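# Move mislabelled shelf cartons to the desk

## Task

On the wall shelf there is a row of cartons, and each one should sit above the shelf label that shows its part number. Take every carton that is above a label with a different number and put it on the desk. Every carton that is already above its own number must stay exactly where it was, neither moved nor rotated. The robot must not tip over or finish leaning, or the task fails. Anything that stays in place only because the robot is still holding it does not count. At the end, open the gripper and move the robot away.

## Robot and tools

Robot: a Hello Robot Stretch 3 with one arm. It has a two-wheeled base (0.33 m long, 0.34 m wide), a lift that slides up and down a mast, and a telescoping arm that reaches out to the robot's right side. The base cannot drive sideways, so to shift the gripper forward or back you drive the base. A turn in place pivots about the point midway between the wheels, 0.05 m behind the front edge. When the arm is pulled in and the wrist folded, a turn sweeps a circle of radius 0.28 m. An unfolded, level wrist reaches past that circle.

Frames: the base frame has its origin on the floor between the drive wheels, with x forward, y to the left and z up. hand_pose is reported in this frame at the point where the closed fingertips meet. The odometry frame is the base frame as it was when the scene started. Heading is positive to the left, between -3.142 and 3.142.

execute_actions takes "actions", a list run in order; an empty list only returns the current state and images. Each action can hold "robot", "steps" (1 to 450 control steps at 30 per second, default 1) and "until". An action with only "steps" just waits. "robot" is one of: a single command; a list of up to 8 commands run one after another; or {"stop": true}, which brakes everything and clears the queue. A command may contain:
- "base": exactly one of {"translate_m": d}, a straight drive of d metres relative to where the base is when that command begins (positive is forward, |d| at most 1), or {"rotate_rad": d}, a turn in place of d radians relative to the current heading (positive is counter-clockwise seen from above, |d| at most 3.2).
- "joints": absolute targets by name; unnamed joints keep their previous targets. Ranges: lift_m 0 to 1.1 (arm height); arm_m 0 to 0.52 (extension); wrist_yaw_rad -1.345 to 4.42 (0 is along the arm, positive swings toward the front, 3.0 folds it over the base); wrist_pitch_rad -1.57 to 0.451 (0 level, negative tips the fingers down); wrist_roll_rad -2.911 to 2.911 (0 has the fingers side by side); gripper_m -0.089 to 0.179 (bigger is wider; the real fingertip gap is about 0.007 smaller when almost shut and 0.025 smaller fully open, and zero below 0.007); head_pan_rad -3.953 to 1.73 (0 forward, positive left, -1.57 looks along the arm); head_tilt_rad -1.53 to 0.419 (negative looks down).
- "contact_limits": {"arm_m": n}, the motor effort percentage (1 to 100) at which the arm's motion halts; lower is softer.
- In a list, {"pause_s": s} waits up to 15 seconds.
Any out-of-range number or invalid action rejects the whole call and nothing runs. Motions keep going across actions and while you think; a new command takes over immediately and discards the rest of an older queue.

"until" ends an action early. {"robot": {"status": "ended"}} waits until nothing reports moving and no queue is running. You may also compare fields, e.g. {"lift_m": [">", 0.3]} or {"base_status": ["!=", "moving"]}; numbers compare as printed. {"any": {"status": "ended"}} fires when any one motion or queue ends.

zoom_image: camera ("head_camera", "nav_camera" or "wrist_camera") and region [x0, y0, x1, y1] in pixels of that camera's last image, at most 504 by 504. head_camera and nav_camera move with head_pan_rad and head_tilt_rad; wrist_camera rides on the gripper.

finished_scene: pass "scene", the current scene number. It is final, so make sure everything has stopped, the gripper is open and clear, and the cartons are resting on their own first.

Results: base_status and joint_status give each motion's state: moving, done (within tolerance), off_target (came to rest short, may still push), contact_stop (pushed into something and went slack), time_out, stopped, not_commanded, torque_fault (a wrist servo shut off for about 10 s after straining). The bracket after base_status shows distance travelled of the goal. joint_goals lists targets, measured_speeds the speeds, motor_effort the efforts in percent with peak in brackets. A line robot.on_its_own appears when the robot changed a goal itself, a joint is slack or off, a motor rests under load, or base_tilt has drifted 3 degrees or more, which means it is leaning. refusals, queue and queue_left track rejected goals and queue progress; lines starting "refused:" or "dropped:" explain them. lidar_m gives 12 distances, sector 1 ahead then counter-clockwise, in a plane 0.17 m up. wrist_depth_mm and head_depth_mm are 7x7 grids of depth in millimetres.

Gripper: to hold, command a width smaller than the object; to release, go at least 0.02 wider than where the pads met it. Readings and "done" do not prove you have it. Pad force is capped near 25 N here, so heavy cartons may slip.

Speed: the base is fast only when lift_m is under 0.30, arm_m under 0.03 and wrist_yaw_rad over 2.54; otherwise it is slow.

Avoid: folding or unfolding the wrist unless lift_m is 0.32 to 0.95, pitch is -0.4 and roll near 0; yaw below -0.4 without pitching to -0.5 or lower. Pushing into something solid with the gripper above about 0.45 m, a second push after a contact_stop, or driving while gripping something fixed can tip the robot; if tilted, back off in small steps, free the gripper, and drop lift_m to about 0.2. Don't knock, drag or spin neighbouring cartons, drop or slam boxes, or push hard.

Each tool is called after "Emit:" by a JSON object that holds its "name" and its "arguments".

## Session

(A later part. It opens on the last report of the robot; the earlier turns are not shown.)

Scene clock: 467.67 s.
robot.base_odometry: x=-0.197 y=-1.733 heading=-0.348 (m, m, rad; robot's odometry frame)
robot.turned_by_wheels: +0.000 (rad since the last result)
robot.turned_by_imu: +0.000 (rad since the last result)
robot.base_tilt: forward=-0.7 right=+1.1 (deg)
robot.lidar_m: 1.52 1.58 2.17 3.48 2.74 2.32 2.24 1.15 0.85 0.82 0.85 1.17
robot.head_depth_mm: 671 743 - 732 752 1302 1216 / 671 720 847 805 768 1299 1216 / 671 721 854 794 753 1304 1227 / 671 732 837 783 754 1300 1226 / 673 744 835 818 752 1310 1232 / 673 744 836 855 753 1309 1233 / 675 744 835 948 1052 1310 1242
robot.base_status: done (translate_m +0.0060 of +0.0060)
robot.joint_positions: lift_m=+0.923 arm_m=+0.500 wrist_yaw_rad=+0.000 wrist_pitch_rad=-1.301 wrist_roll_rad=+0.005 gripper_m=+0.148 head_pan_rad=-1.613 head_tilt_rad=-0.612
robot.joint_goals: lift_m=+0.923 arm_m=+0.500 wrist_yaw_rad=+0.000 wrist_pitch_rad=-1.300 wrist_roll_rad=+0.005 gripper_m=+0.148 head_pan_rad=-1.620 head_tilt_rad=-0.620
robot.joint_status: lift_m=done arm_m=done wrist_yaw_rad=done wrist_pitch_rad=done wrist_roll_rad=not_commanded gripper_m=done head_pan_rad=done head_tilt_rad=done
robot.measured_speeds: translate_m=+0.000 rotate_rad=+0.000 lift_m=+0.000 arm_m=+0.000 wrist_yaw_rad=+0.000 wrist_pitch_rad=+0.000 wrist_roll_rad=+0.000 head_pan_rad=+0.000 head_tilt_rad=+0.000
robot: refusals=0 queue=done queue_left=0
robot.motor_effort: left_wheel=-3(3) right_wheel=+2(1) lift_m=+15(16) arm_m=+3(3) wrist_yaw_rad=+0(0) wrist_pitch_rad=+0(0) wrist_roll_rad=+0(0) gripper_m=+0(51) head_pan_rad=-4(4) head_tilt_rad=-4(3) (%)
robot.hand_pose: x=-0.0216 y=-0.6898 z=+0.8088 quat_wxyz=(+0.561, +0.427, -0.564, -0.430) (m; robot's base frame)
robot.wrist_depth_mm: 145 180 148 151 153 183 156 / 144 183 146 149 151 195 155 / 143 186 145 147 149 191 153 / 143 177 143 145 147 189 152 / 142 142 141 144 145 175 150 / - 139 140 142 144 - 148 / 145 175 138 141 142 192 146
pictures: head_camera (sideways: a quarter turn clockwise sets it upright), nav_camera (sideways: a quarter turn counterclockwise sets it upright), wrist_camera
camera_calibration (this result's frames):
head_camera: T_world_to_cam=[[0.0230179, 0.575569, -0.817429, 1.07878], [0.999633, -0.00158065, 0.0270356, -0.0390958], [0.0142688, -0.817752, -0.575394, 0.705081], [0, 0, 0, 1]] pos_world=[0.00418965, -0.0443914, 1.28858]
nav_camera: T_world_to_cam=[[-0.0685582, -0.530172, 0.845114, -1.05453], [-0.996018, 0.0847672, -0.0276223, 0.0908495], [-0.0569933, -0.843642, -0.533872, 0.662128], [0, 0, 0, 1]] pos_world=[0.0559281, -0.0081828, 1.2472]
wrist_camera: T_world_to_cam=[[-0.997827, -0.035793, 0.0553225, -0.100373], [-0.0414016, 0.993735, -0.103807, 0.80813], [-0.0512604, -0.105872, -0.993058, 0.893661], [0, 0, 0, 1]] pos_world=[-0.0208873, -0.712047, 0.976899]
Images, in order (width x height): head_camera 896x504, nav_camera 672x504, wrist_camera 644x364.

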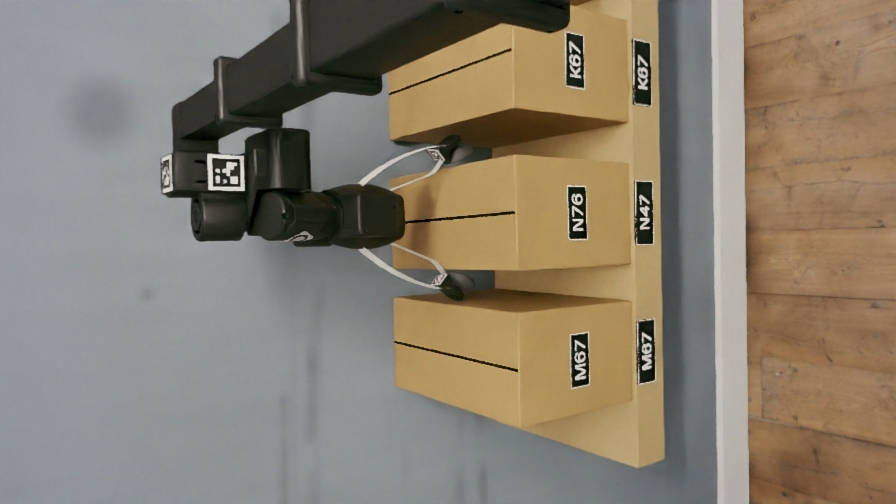

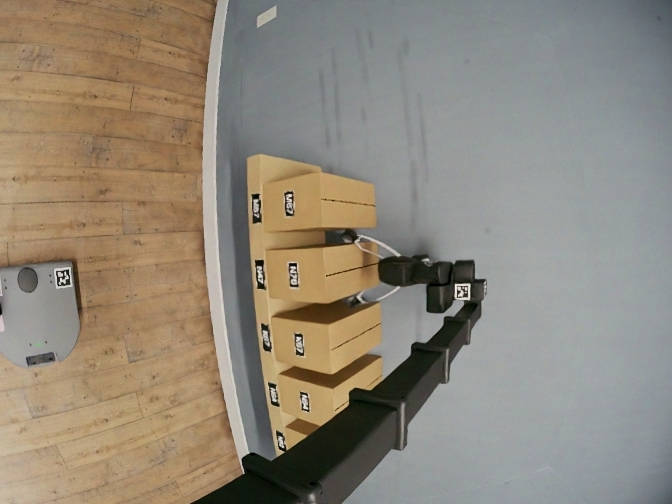

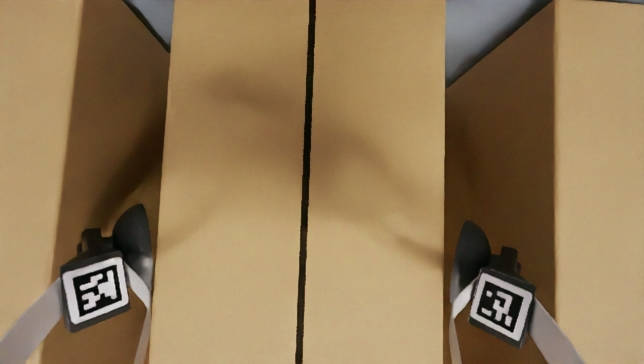

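Emit:
{"name": "execute_actions", "arguments": {"actions": [{"robot":{"joints":{"gripper_m":0.10}},"steps":90,"until":{"robot":{"gripper_m_status":["!=","moving"]}}},{"robot":{"joints":{"lift_m":1.03}},"steps":60,"until":{"robot":{"lift_m":[">",0.94]}}},{"robot":{"joints":{"arm_m":0.17}},"steps":120,"until":{"robot":{"arm_m":["<",0.25]}}}]}}

Emit:
{"name": "execute_actions", "arguments": {"actions": [{"robot":{"base":{"rotate_rad":1.575},"joints":{"head_pan_rad":-3.1,"head_tilt_rad":-0.25}},"steps":200,"until":{"robot":{"base_status":["!=","moving"]}}},{"robot":{"base":{"translate_m":1.0},"joints":{"lift_m":0.95}},"steps":400,"until":{"robot":{"translate_m":[">=",0.79]}}},{"robot":{"base":{"translate_m":1.0}},"steps":30}]}}

Emit:
{"name": "zoom_image", "arguments": {"camera": "head_camera", "region": [380, 100, 720, 504]}}

Emit:
{"name": "execute_actions", "arguments": {"actions": [{"robot":{"joints":{"lift_m":1.03,"head_pan_rad":-0.05,"head_tilt_rad":-0.75}},"steps":400,"until":{"robot":{"translate_m":[">=",0.797]}}},{"robot":{"base":{"translate_m":1.0}},"steps":400,"until":{"robot":{"translate_m":[">=",0.6]}}},{"robot":{"joints":{"arm_m":0.52}},"steps":400,"until":{"robot":{"status":"ended"}}}]}}

Scene clock: 494.57 s.
robot.base_odometry: x=-0.197 y=-1.733 heading=-0.348 (m, m, rad; robot's odometry frame)
robot.turned_by_wheels: +0.000 (rad since the last result)
robot.turned_by_imu: +0.000 (rad since the last result)
robot.base_tilt: forward=-0.7 right=+1.3 (deg)
robot.lidar_m: 1.52 1.58 2.17 3.48 2.74 2.32 2.24 1.15 0.84 0.82 0.85 1.16
robot.head_depth_mm: 653 754 847 773 735 1303 1217 / 653 - 863 789 601 484 1192 / 662 - - 552 470 444 1179 / 672 742 831 577 471 443 1184 / 673 745 833 821 753 1305 1233 / 673 745 831 856 755 1310 1241 / 672 744 835 948 1049 1300 1239
robot.base_status: done (translate_m +0.0060 of +0.0060)
robot.joint_positions: lift_m=+1.030 arm_m=+0.247 wrist_yaw_rad=+0.000 wrist_pitch_rad=-1.302 wrist_roll_rad=+0.005 gripper_m=+0.101 head_pan_rad=-1.613 head_tilt_rad=-0.612
robot.joint_goals: lift_m=+1.030 arm_m=+0.170 wrist_yaw_rad=+0.000 wrist_pitch_rad=-1.300 wrist_roll_rad=+0.005 gripper_m=+0.100 head_pan_rad=-1.620 head_tilt_rad=-0.620
robot.joint_status: lift_m=moving arm_m=moving wrist_yaw_rad=done wrist_pitch_rad=done wrist_roll_rad=not_commanded gripper_m=off_target head_pan_rad=done head_tilt_rad=done
robot.measured_speeds: translate_m=+0.000 rotate_rad=+0.000 lift_m=+0.000 arm_m=-0.140 wrist_yaw_rad=+0.000 wrist_pitch_rad=+0.000 wrist_roll_rad=+0.000 head_pan_rad=+0.000 head_tilt_rad=+0.000
robot: refusals=0 queue=running queue_left=0
robot.motor_effort: left_wheel=-3(3) right_wheel=+0(1) lift_m=+32(33) arm_m=-3(2) wrist_yaw_rad=+0(0) wrist_pitch_rad=+0(1) wrist_roll_rad=+0(1) gripper_m=-43(100) head_pan_rad=-3(3) head_tilt_rad=-4(4) (%)
robot.hand_pose: x=-0.0216 y=-0.4363 z=+0.9148 quat_wxyz=(+0.561, +0.428, -0.563, -0.430) (m; robot's base frame)
robot.wrist_depth_mm: 250 256 146 148 151 270 277 / - 301 145 146 149 268 283 / - - 142 146 147 420 395 / - - 141 143 145 - - / - 139 139 142 144 - - / - 137 138 140 141 - - / - - 137 138 140 - -
pictures: head_camera (sideways: a quarter turn clockwise sets it upright), nav_camera (sideways: a quarter turn counterclockwise sets it upright), wrist_camera
camera_calibration (this result's frames):
head_camera: T_world_to_cam=[[0.0231333, 0.575569, -0.817426, 1.07877], [0.999633, -0.00178088, 0.0270358, -0.0390961], [0.0141052, -0.817751, -0.575399, 0.705088], [0, 0, 0, 1]] pos_world=[0.00418076, -0.0443909, 1.28858]
nav_camera: T_world_to_cam=[[-0.0686645, -0.530163, 0.845111, -1.05452], [-0.996001, 0.0849667, -0.0276221, 0.0908491], [-0.0571621, -0.843628, -0.533877, 0.662135], [0, 0, 0, 1]] pos_world=[0.0559265, -0.00819247, 1.2472]
wrist_camera: T_world_to_cam=[[-0.997811, -0.0363256, 0.0552541, -0.0973119], [-0.0418279, 0.993912, -0.101926, 0.565491], [-0.0512151, -0.104014, -0.993256, 1.02679], [0, 0, 0, 1]] pos_world=[-0.0208584, -0.458782, 1.08288]
Images, in order (width x height): head_camera 896x504, nav_camera 672x504, wrist_camera 644x364.

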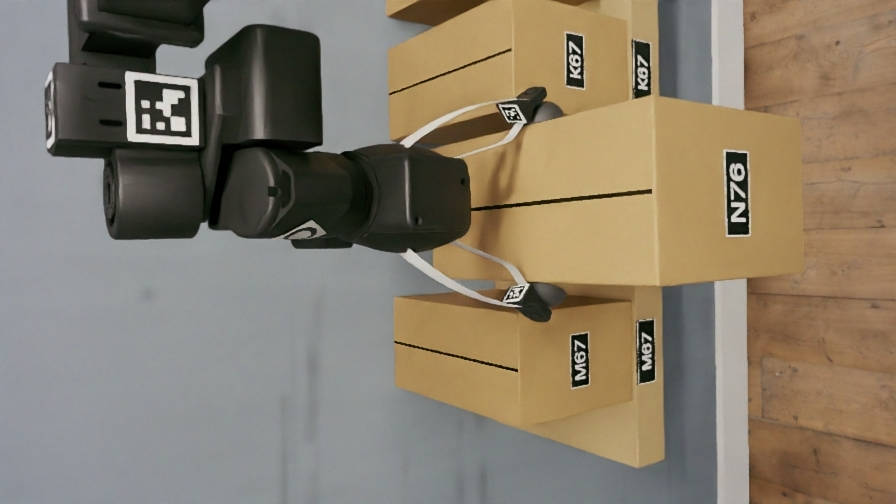

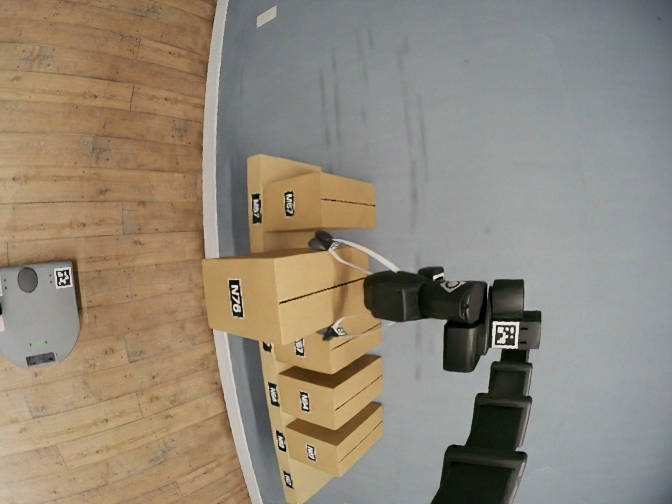

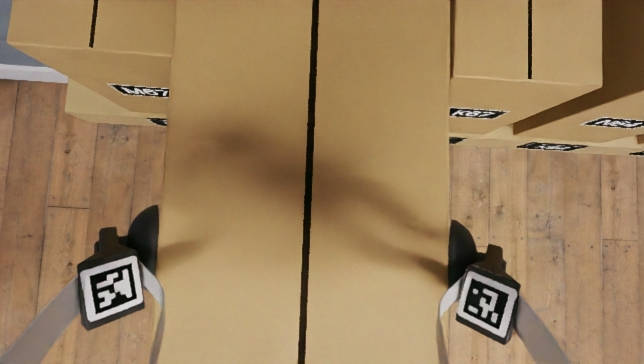

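Scene clock: 507.23 s.
robot.base_odometry: x=+0.104 y=-0.894 heading=+1.227 (m, m, rad; robot's odometry frame)
robot.turned_by_wheels: +1.575 (rad since the last result)
robot.turned_by_imu: +1.587 (rad since the last result)
robot.base_tilt: forward=-1.3 right=+0.1 (deg)
robot.lidar_m: 2.61 2.74 1.91 2.18 2.32 1.77 1.70 1.77 1.58 1.53 1.58 2.14
robot.head_depth_mm: 1461 1521 1598 1639 1516 - - / 1474 1537 1624 1660 1526 1851 - / 1488 1544 1624 1709 1750 1893 1593 / 1496 1571 1649 1693 1544 1901 1589 / 1517 1591 1675 1749 1858 1916 1594 / 1535 1603 1682 1777 1872 1956 1611 / 1539 1619 1705 1804 1906 1992 1613
robot.base_status: moving (translate_m +0.1000 of +1.0000)
robot.joint_positions: lift_m=+0.950 arm_m=+0.170 wrist_yaw_rad=+0.000 wrist_pitch_rad=-1.303 wrist_roll_rad=+0.005 gripper_m=+0.101 head_pan_rad=-3.093 head_tilt_rad=-0.260
robot.joint_goals: lift_m=+0.950 arm_m=+0.170 wrist_yaw_rad=+0.000 wrist_pitch_rad=-1.300 wrist_roll_rad=+0.005 gripper_m=+0.100 head_pan_rad=-3.100 head_tilt_rad=-0.250
robot.joint_status: lift_m=done arm_m=done wrist_yaw_rad=done wrist_pitch_rad=done wrist_roll_rad=not_commanded gripper_m=off_target head_pan_rad=done head_tilt_rad=done
robot.measured_speeds: translate_m=+0.100 rotate_rad=+0.000 lift_m=+0.000 arm_m=+0.000 wrist_yaw_rad=+0.000 wrist_pitch_rad=+0.000 wrist_roll_rad=+0.000 head_pan_rad=+0.000 head_tilt_rad=+0.000
robot: refusals=0 queue=running queue_left=0
robot.motor_effort: left_wheel=+0(8) right_wheel=+2(7) lift_m=+16(33) arm_m=-4(5) wrist_yaw_rad=+0(0) wrist_pitch_rad=+1(0) wrist_roll_rad=+0(0) gripper_m=-43(43) head_pan_rad=-3(45) head_tilt_rad=+4(29) (%)
robot.hand_pose: x=-0.0216 y=-0.3599 z=+0.8356 quat_wxyz=(+0.561, +0.428, -0.563, -0.430) (m; robot's base frame)
robot.wrist_depth_mm: - - 146 148 151 - - / - - 145 147 149 - - / 975 - 143 145 147 - - / 988 979 142 143 145 - - / 964 139 139 141 143 - - / 989 137 138 140 141 - - / 948 952 137 138 140 - -
pictures: head_camera (sideways: a quarter turn clockwise sets it upright), nav_camera (sideways: a quarter turn counterclockwise sets it upright), wrist_camera
camera_calibration (this result's frames):
head_camera: T_world_to_cam=[[0.258275, 0.0137391, -0.965974, 1.27114], [0.0957109, -0.995344, 0.0114337, -0.0132788], [-0.961319, -0.0954072, -0.258387, 0.298516], [0, 0, 0, 1]] pos_world=[-0.0400636, -0.00220062, 1.30518]
nav_camera: T_world_to_cam=[[-0.210308, 0.0360563, 0.97697, -1.22575], [-0.0178472, 0.999012, -0.0407117, 0.101939], [-0.977472, -0.0259982, -0.209457, 0.245562], [0, 0, 0, 1]] pos_world=[-0.015935, -0.0512585, 1.2531]
wrist_camera: T_world_to_cam=[[-0.997811, -0.0363557, 0.0552458, -0.0901676], [-0.0418404, 0.993945, -0.101605, 0.481242], [-0.0512173, -0.103694, -0.99329, 0.956264], [0, 0, 0, 1]] pos_world=[-0.0208576, -0.382447, 1.00373]
Images, in order (width x height): head_camera 896x504, nav_camera 672x504, wrist_camera 644x364.

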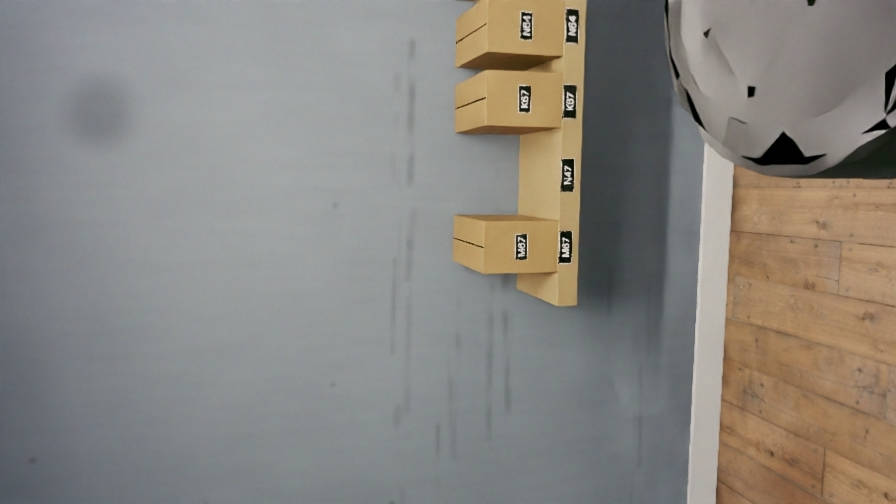

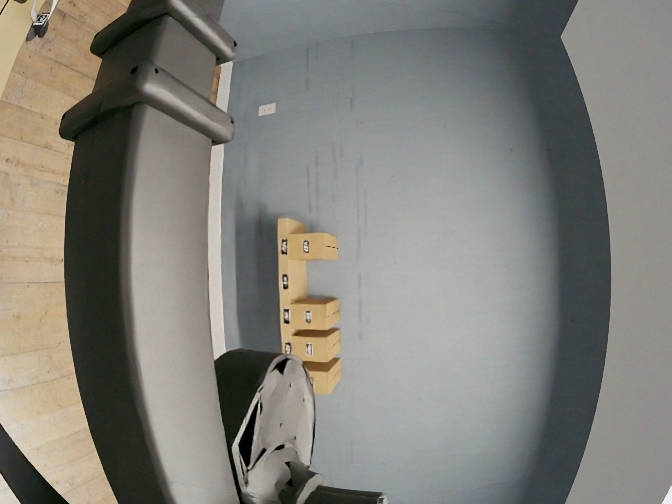

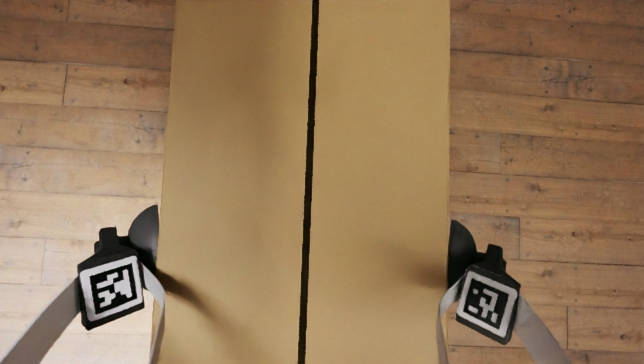

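Region (380, 100, 720, 504) of head_camera's 896x504 image, scaled by 1.248, with more detail than that image has; it fills the left 424 columns of this view, and the rest is white.

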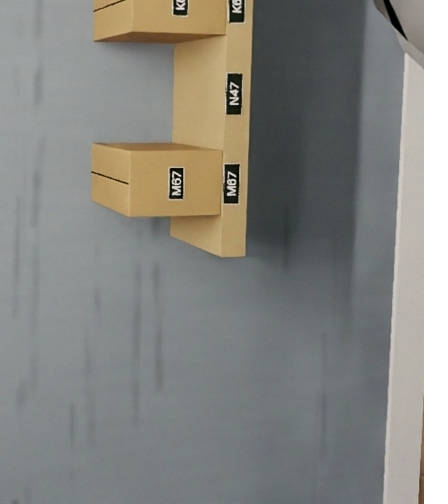

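Scene clock: 524.97 s.
robot.base_odometry: x=+0.677 y=+0.707 heading=+1.227 (m, m, rad; robot's odometry frame)
robot.turned_by_wheels: +0.000 (rad since the last result)
robot.turned_by_imu: -0.006 (rad since the last result)
robot.base_tilt: forward=-0.8 right=+1.1 (deg)
robot.lidar_m: 1.36 1.30 1.28 1.83 1.90 3.15 3.38 2.17 1.58 1.51 1.56 0.94
robot.head_depth_mm: 1174 1304 1019 815 1539 1318 1152 / 1172 1277 1028 820 1468 1313 1160 / 1166 1282 1035 823 1557 1332 1159 / 1170 1280 1038 828 1531 1336 1166 / 1164 1290 1051 829 1532 1341 1172 / 1162 1286 1053 837 1545 1348 1173 / 1163 1283 1061 841 1544 1348 1176
robot.base_status: done (translate_m +1.0000 of +1.0000)
robot.joint_positions: lift_m=+1.030 arm_m=+0.518 wrist_yaw_rad=+0.000 wrist_pitch_rad=-1.303 wrist_roll_rad=+0.005 gripper_m=+0.101 head_pan_rad=-0.057 head_tilt_rad=-0.740
robot.joint_goals: lift_m=+1.030 arm_m=+0.520 wrist_yaw_rad=+0.000 wrist_pitch_rad=-1.300 wrist_roll_rad=+0.005 gripper_m=+0.100 head_pan_rad=-0.050 head_tilt_rad=-0.750
robot.joint_status: lift_m=done arm_m=done wrist_yaw_rad=done wrist_pitch_rad=done wrist_roll_rad=not_commanded gripper_m=off_target head_pan_rad=done head_tilt_rad=done
robot.measured_speeds: translate_m=+0.000 rotate_rad=+0.000 lift_m=+0.000 arm_m=+0.000 wrist_yaw_rad=+0.000 wrist_pitch_rad=+0.000 wrist_roll_rad=+0.000 head_pan_rad=+0.000 head_tilt_rad=+0.000
robot: refusals=0 queue=done queue_left=0
robot.motor_effort: left_wheel=-1(3) right_wheel=+1(3) lift_m=+33(36) arm_m=+3(3) wrist_yaw_rad=+0(0) wrist_pitch_rad=+1(0) wrist_roll_rad=+0(0) gripper_m=-43(43) head_pan_rad=+4(43) head_tilt_rad=-5(30) (%)
robot.hand_pose: x=-0.0216 y=-0.7080 z=+0.9148 quat_wxyz=(+0.561, +0.428, -0.563, -0.430) (m; robot's base frame)
robot.wrist_depth_mm: - - 146 148 151 - - / - - 144 147 149 - - / - - 143 145 147 - - / - - 141 143 145 - - / - 139 140 141 144 - - / - 137 138 140 142 - - / - - 136 139 140 - -
pictures: head_camera (sideways: a quarter turn clockwise sets it upright), nav_camera (sideways: a quarter turn counterclockwise sets it upright), wrist_camera
camera_calibration (this result's frames):
head_camera: T_world_to_cam=[[-0.674609, 0.0373614, -0.737229, 0.978492], [0.0204029, 0.999281, 0.0319718, -0.039544], [0.737893, 0.00652683, -0.674886, 0.83009], [0, 0, 0, 1]] pos_world=[0.0483886, -0.00246018, 1.28285]
nav_camera: T_world_to_cam=[[0.632413, -0.082435, 0.770232, -0.961182], [-0.102921, -0.994448, -0.0219271, 0.0779829], [0.767763, -0.0654057, -0.637386, 0.791764], [0, 0, 0, 1]] pos_world=[0.00800306, 0.0501009, 1.2467]
wrist_camera: T_world_to_cam=[[-0.99783, -0.0358202, 0.0552427, -0.106839], [-0.0413023, 0.993976, -0.101521, 0.835276], [-0.0512734, -0.103582, -0.993298, 0.998842], [0, 0, 0, 1]] pos_world=[-0.020894, -0.730609, 1.08285]
Images, in order (width x height): head_camera 896x504, nav_camera 672x504, wrist_camera 644x364.

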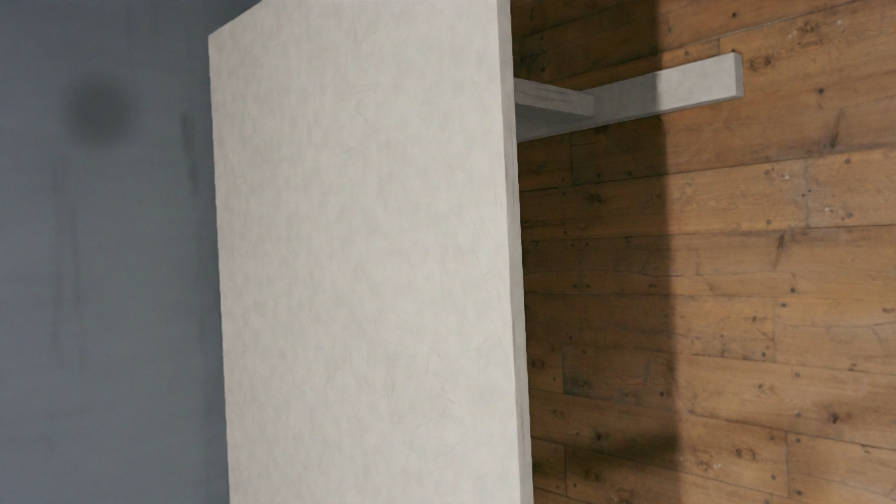

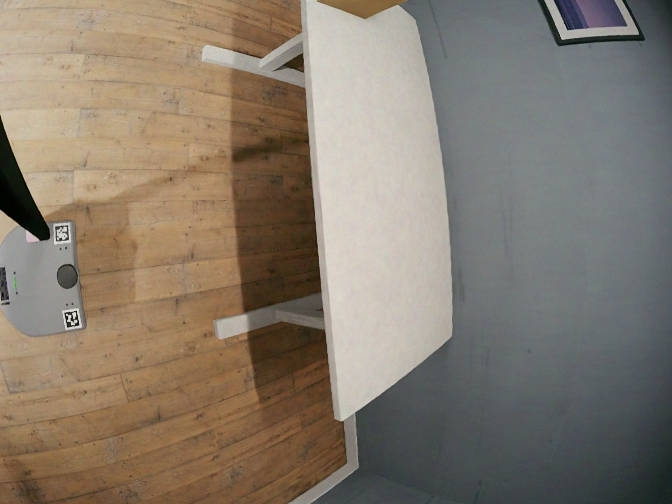

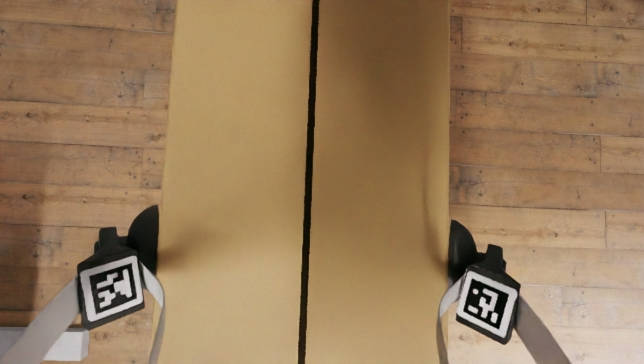

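Emit:
{"name": "execute_actions", "arguments": {"actions": [{"robot":{"base":{"rotate_rad":1.49},"joints":{"head_pan_rad":-1.7,"head_tilt_rad":-0.6}},"steps":200,"until":{"robot":{"rotate_rad":[">=",1.25]}}},{"robot":{"joints":{"lift_m":1.0}},"steps":200,"until":{"robot":{"rotate_rad":[">=",1.485]}}},{"robot":{"joints":{"lift_m":0.987}},"steps":100,"until":{"robot":{"status":"ended"}}}]}}

Emit:
{"name": "zoom_image", "arguments": {"camera": "head_camera", "region": [520, 180, 680, 360]}}

Scene clock: 534.67 s.
robot.base_odometry: x=+0.677 y=+0.707 heading=+2.717 (m, m, rad; robot's odometry frame)
robot.turned_by_wheels: +1.490 (rad since the last result)
robot.turned_by_imu: +1.504 (rad since the last result)
robot.base_tilt: forward=-0.8 right=+1.4 (deg)
robot.lidar_m: 1.83 1.90 2.94 3.39 2.38 1.63 1.51 1.53 1.45 0.95 1.38 1.28
robot.head_depth_mm: 1216 1312 - 935 846 1443 1220 / 1192 - 1430 977 847 1432 1209 / 1161 1340 1348 948 822 1412 1230 / 1145 - 1032 695 754 1452 1231 / 1140 1252 1337 889 779 1454 1239 / 1123 1232 1320 1001 784 1453 1234 / 1112 1220 1312 1005 787 1469 1244
robot.base_status: done (rotate_rad +1.4899 of +1.4900)
robot.joint_positions: lift_m=+0.987 arm_m=+0.518 wrist_yaw_rad=+0.000 wrist_pitch_rad=-1.303 wrist_roll_rad=+0.005 gripper_m=+0.101 head_pan_rad=-1.693 head_tilt_rad=-0.606
robot.joint_goals: lift_m=+0.987 arm_m=+0.520 wrist_yaw_rad=+0.000 wrist_pitch_rad=-1.300 wrist_roll_rad=+0.005 gripper_m=+0.100 head_pan_rad=-1.700 head_tilt_rad=-0.600
robot.joint_status: lift_m=done arm_m=done wrist_yaw_rad=done wrist_pitch_rad=done wrist_roll_rad=not_commanded gripper_m=off_target head_pan_rad=done head_tilt_rad=done
robot.measured_speeds: translate_m=+0.000 rotate_rad=+0.000 lift_m=+0.000 arm_m=+0.000 wrist_yaw_rad=+0.000 wrist_pitch_rad=+0.000 wrist_roll_rad=+0.000 head_pan_rad=+0.000 head_tilt_rad=+0.000
robot: refusals=0 queue=done queue_left=0
robot.motor_effort: left_wheel=-3(10) right_wheel=+2(8) lift_m=+14(32) arm_m=+3(3) wrist_yaw_rad=+0(0) wrist_pitch_rad=+1(0) wrist_roll_rad=+0(0) gripper_m=-43(43) head_pan_rad=-4(44) head_tilt_rad=+3(18) (%)
robot.hand_pose: x=-0.0216 y=-0.7081 z=+0.8727 quat_wxyz=(+0.561, +0.428, -0.563, -0.430) (m; robot's base frame)
robot.wrist_depth_mm: 321 327 145 147 149 344 351 / 319 321 144 146 148 340 347 / 316 319 142 144 146 338 344 / 312 315 140 142 145 332 341 / 309 138 139 141 143 328 335 / 305 137 137 139 141 326 331 / 301 302 136 137 140 320 329
pictures: head_camera (sideways: a quarter turn clockwise sets it upright), nav_camera (sideways: a quarter turn counterclockwise sets it upright), wrist_camera
camera_calibration (this result's frames):
head_camera: T_world_to_cam=[[0.0684176, 0.566618, -0.821136, 1.08333], [0.996314, -0.0815019, 0.0267738, -0.038735], [-0.0517537, -0.81994, -0.570105, 0.698602], [0, 0, 0, 1]] pos_world=[0.000628405, -0.04418, 1.28888]
nav_camera: T_world_to_cam=[[-0.110152, -0.517541, 0.848539, -1.05874], [-0.986045, 0.164126, -0.0278987, 0.0911488], [-0.124828, -0.83977, -0.528397, 0.655418], [0, 0, 0, 1]] pos_world=[0.0550691, -0.0124999, 1.24725]
wrist_camera: T_world_to_cam=[[-0.99783, -0.0358249, 0.0552462, -0.104524], [-0.0413086, 0.993973, -0.101543, 0.831065], [-0.0512754, -0.103605, -0.993296, 0.957049], [0, 0, 0, 1]] pos_world=[-0.0208935, -0.730646, 1.0408]
Images, in order (width x height): head_camera 896x504, nav_camera 672x504, wrist_camera 644x364.

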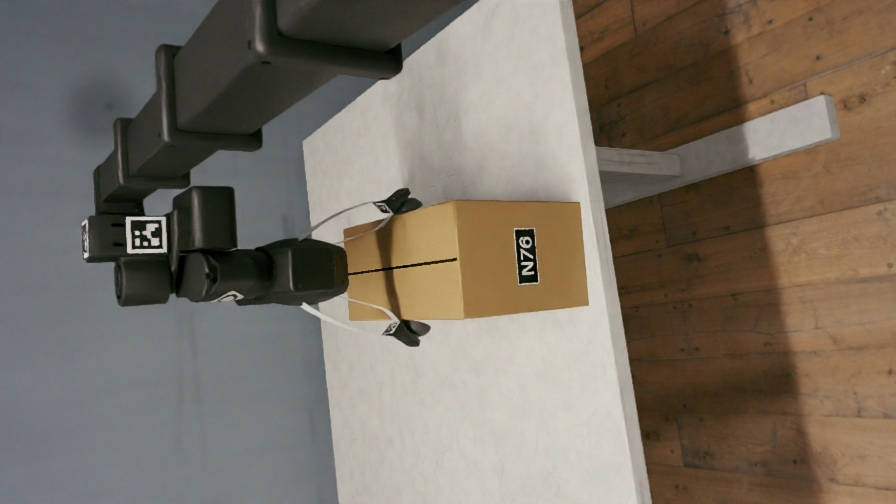

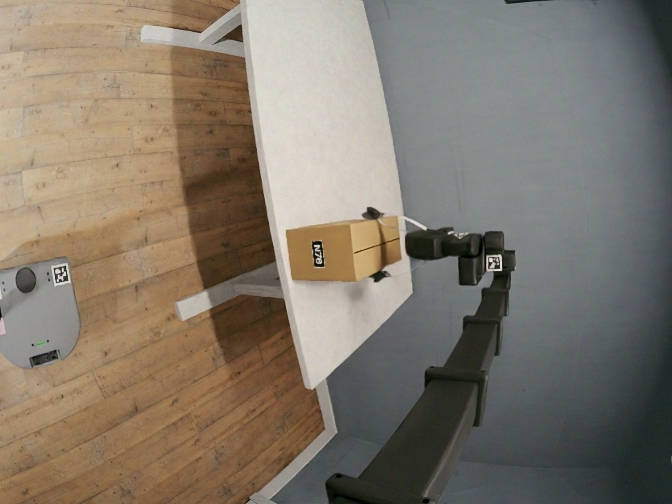

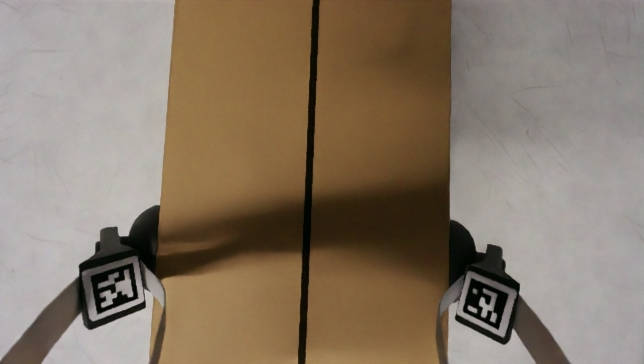

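Region (520, 180, 680, 360) of head_camera's 896x504 image, scaled by 2.800, with more detail than that image has.

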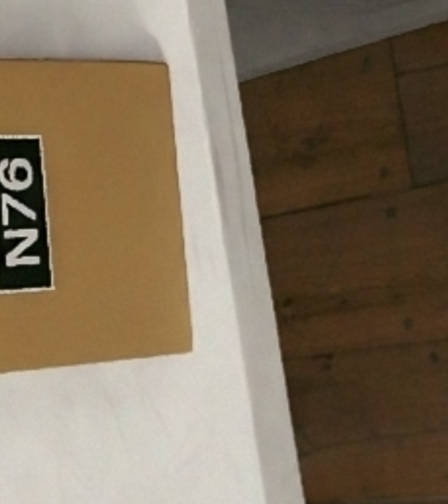

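Emit:
{"name": "execute_actions", "arguments": {"actions": [{"robot":{"joints":{"gripper_m":0.165,"head_pan_rad":-1.25,"head_tilt_rad":-0.6}},"steps":90,"until":{"robot":{"gripper_m":[">",0.155]}}},{"robot":{"joints":{"arm_m":0.14,"lift_m":1.08}},"steps":200,"until":{"robot":{"status":"ended"}}}]}}

Scene clock: 542.90 s.
robot.base_odometry: x=+0.677 y=+0.707 heading=+2.717 (m, m, rad; robot's odometry frame)
robot.turned_by_wheels: +0.000 (rad since the last result)
robot.turned_by_imu: +0.000 (rad since the last result)
robot.base_tilt: forward=-0.8 right=+1.3 (deg)
robot.lidar_m: 1.83 1.89 2.94 3.39 2.38 1.63 1.51 1.54 1.45 0.94 1.38 1.28
robot.head_depth_mm: 1103 1214 1288 720 705 1441 1224 / 1132 1247 1323 979 796 1444 1226 / 1161 1276 1347 986 823 1444 1229 / 1193 1315 1357 989 830 1449 1230 / 1223 1356 1372 992 861 1452 1236 / 1254 1399 1378 1000 1621 1457 1242 / 1293 1443 1384 1005 1625 1469 1243
robot.base_status: done (rotate_rad +1.4899 of +1.4900)
robot.joint_positions: lift_m=+1.080 arm_m=+0.140 wrist_yaw_rad=+0.000 wrist_pitch_rad=-1.303 wrist_roll_rad=+0.005 gripper_m=+0.165 head_pan_rad=-1.257 head_tilt_rad=-0.606
robot.joint_goals: lift_m=+1.080 arm_m=+0.140 wrist_yaw_rad=+0.000 wrist_pitch_rad=-1.300 wrist_roll_rad=+0.005 gripper_m=+0.165 head_pan_rad=-1.250 head_tilt_rad=-0.600
robot.joint_status: lift_m=done arm_m=done wrist_yaw_rad=done wrist_pitch_rad=done wrist_roll_rad=not_commanded gripper_m=done head_pan_rad=done head_tilt_rad=done
robot.measured_speeds: translate_m=+0.000 rotate_rad=+0.000 lift_m=+0.000 arm_m=+0.000 wrist_yaw_rad=+0.000 wrist_pitch_rad=+0.000 wrist_roll_rad=+0.000 head_pan_rad=+0.000 head_tilt_rad=+0.000
robot: refusals=0 queue=done queue_left=0
robot.motor_effort: left_wheel=-3(3) right_wheel=+1(2) lift_m=+32(33) arm_m=-4(3) wrist_yaw_rad=+0(0) wrist_pitch_rad=+0(1) wrist_roll_rad=+0(0) gripper_m=+1(97) head_pan_rad=+4(30) head_tilt_rad=+3(3) (%)
robot.hand_pose: x=-0.0216 y=-0.3299 z=+0.9648 quat_wxyz=(+0.561, +0.428, -0.563, -0.430) (m; robot's base frame)
robot.wrist_depth_mm: 418 422 427 430 445 455 - / - - - - - - - / - - - - - - - / - - - - - - - / - - - - - - - / - - - - - - - / - - - - - - -
pictures: head_camera (sideways: a quarter turn clockwise sets it upright), nav_camera (sideways: a quarter turn counterclockwise sets it upright), wrist_camera
camera_calibration (this result's frames):
head_camera: T_world_to_cam=[[-0.177316, 0.542182, -0.821339, 1.0851], [0.937439, 0.347119, 0.0267593, -0.038357], [0.299611, -0.765211, -0.569812, 0.696078], [0, 0, 0, 1]] pos_world=[0.01981, -0.0423588, 1.28889]
nav_camera: T_world_to_cam=[[0.11875, -0.515326, 0.848727, -1.06038], [-0.963044, -0.267895, -0.027914, 0.0910283], [0.241754, -0.814046, -0.528094, 0.652788], [0, 0, 0, 1]] pos_world=[0.0557706, 0.0093435, 1.24725]
wrist_camera: T_world_to_cam=[[-0.997811, -0.0363351, 0.0552464, -0.0962077], [-0.0418167, 0.993952, -0.101543, 0.464484], [-0.0512227, -0.103631, -0.993296, 1.0877], [0, 0, 0, 1]] pos_world=[-0.0208592, -0.352451, 1.13289]
Images, in order (width x height): head_camera 896x504, nav_camera 672x504, wrist_camera 644x364.

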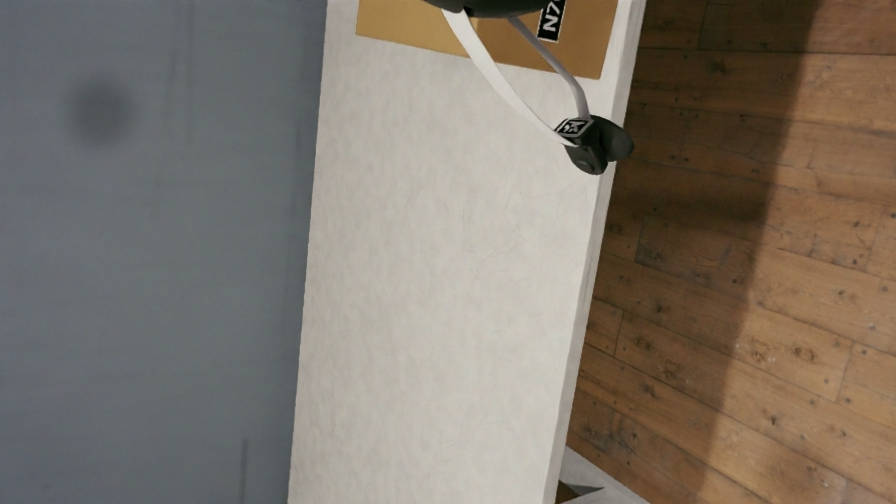

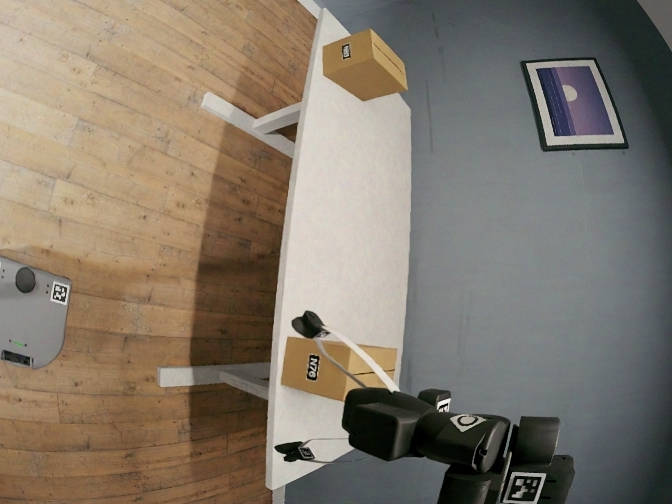

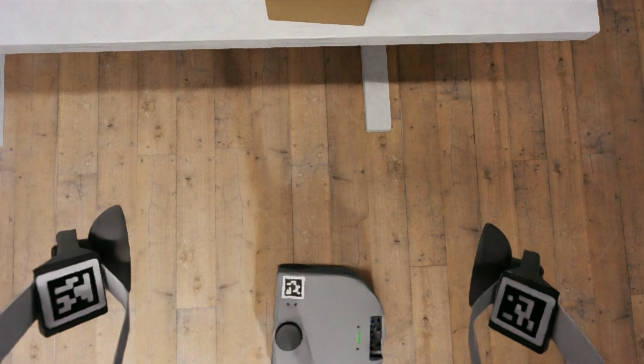

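Both mismatched cartons, N63 and N76, now stand upright on the desk. The other four stayed in place on the shelf, and the robot is clear and still.

Emit:
{"name": "finished_scene", "arguments": {"scene": 2}}

The scene is finished: the task was done.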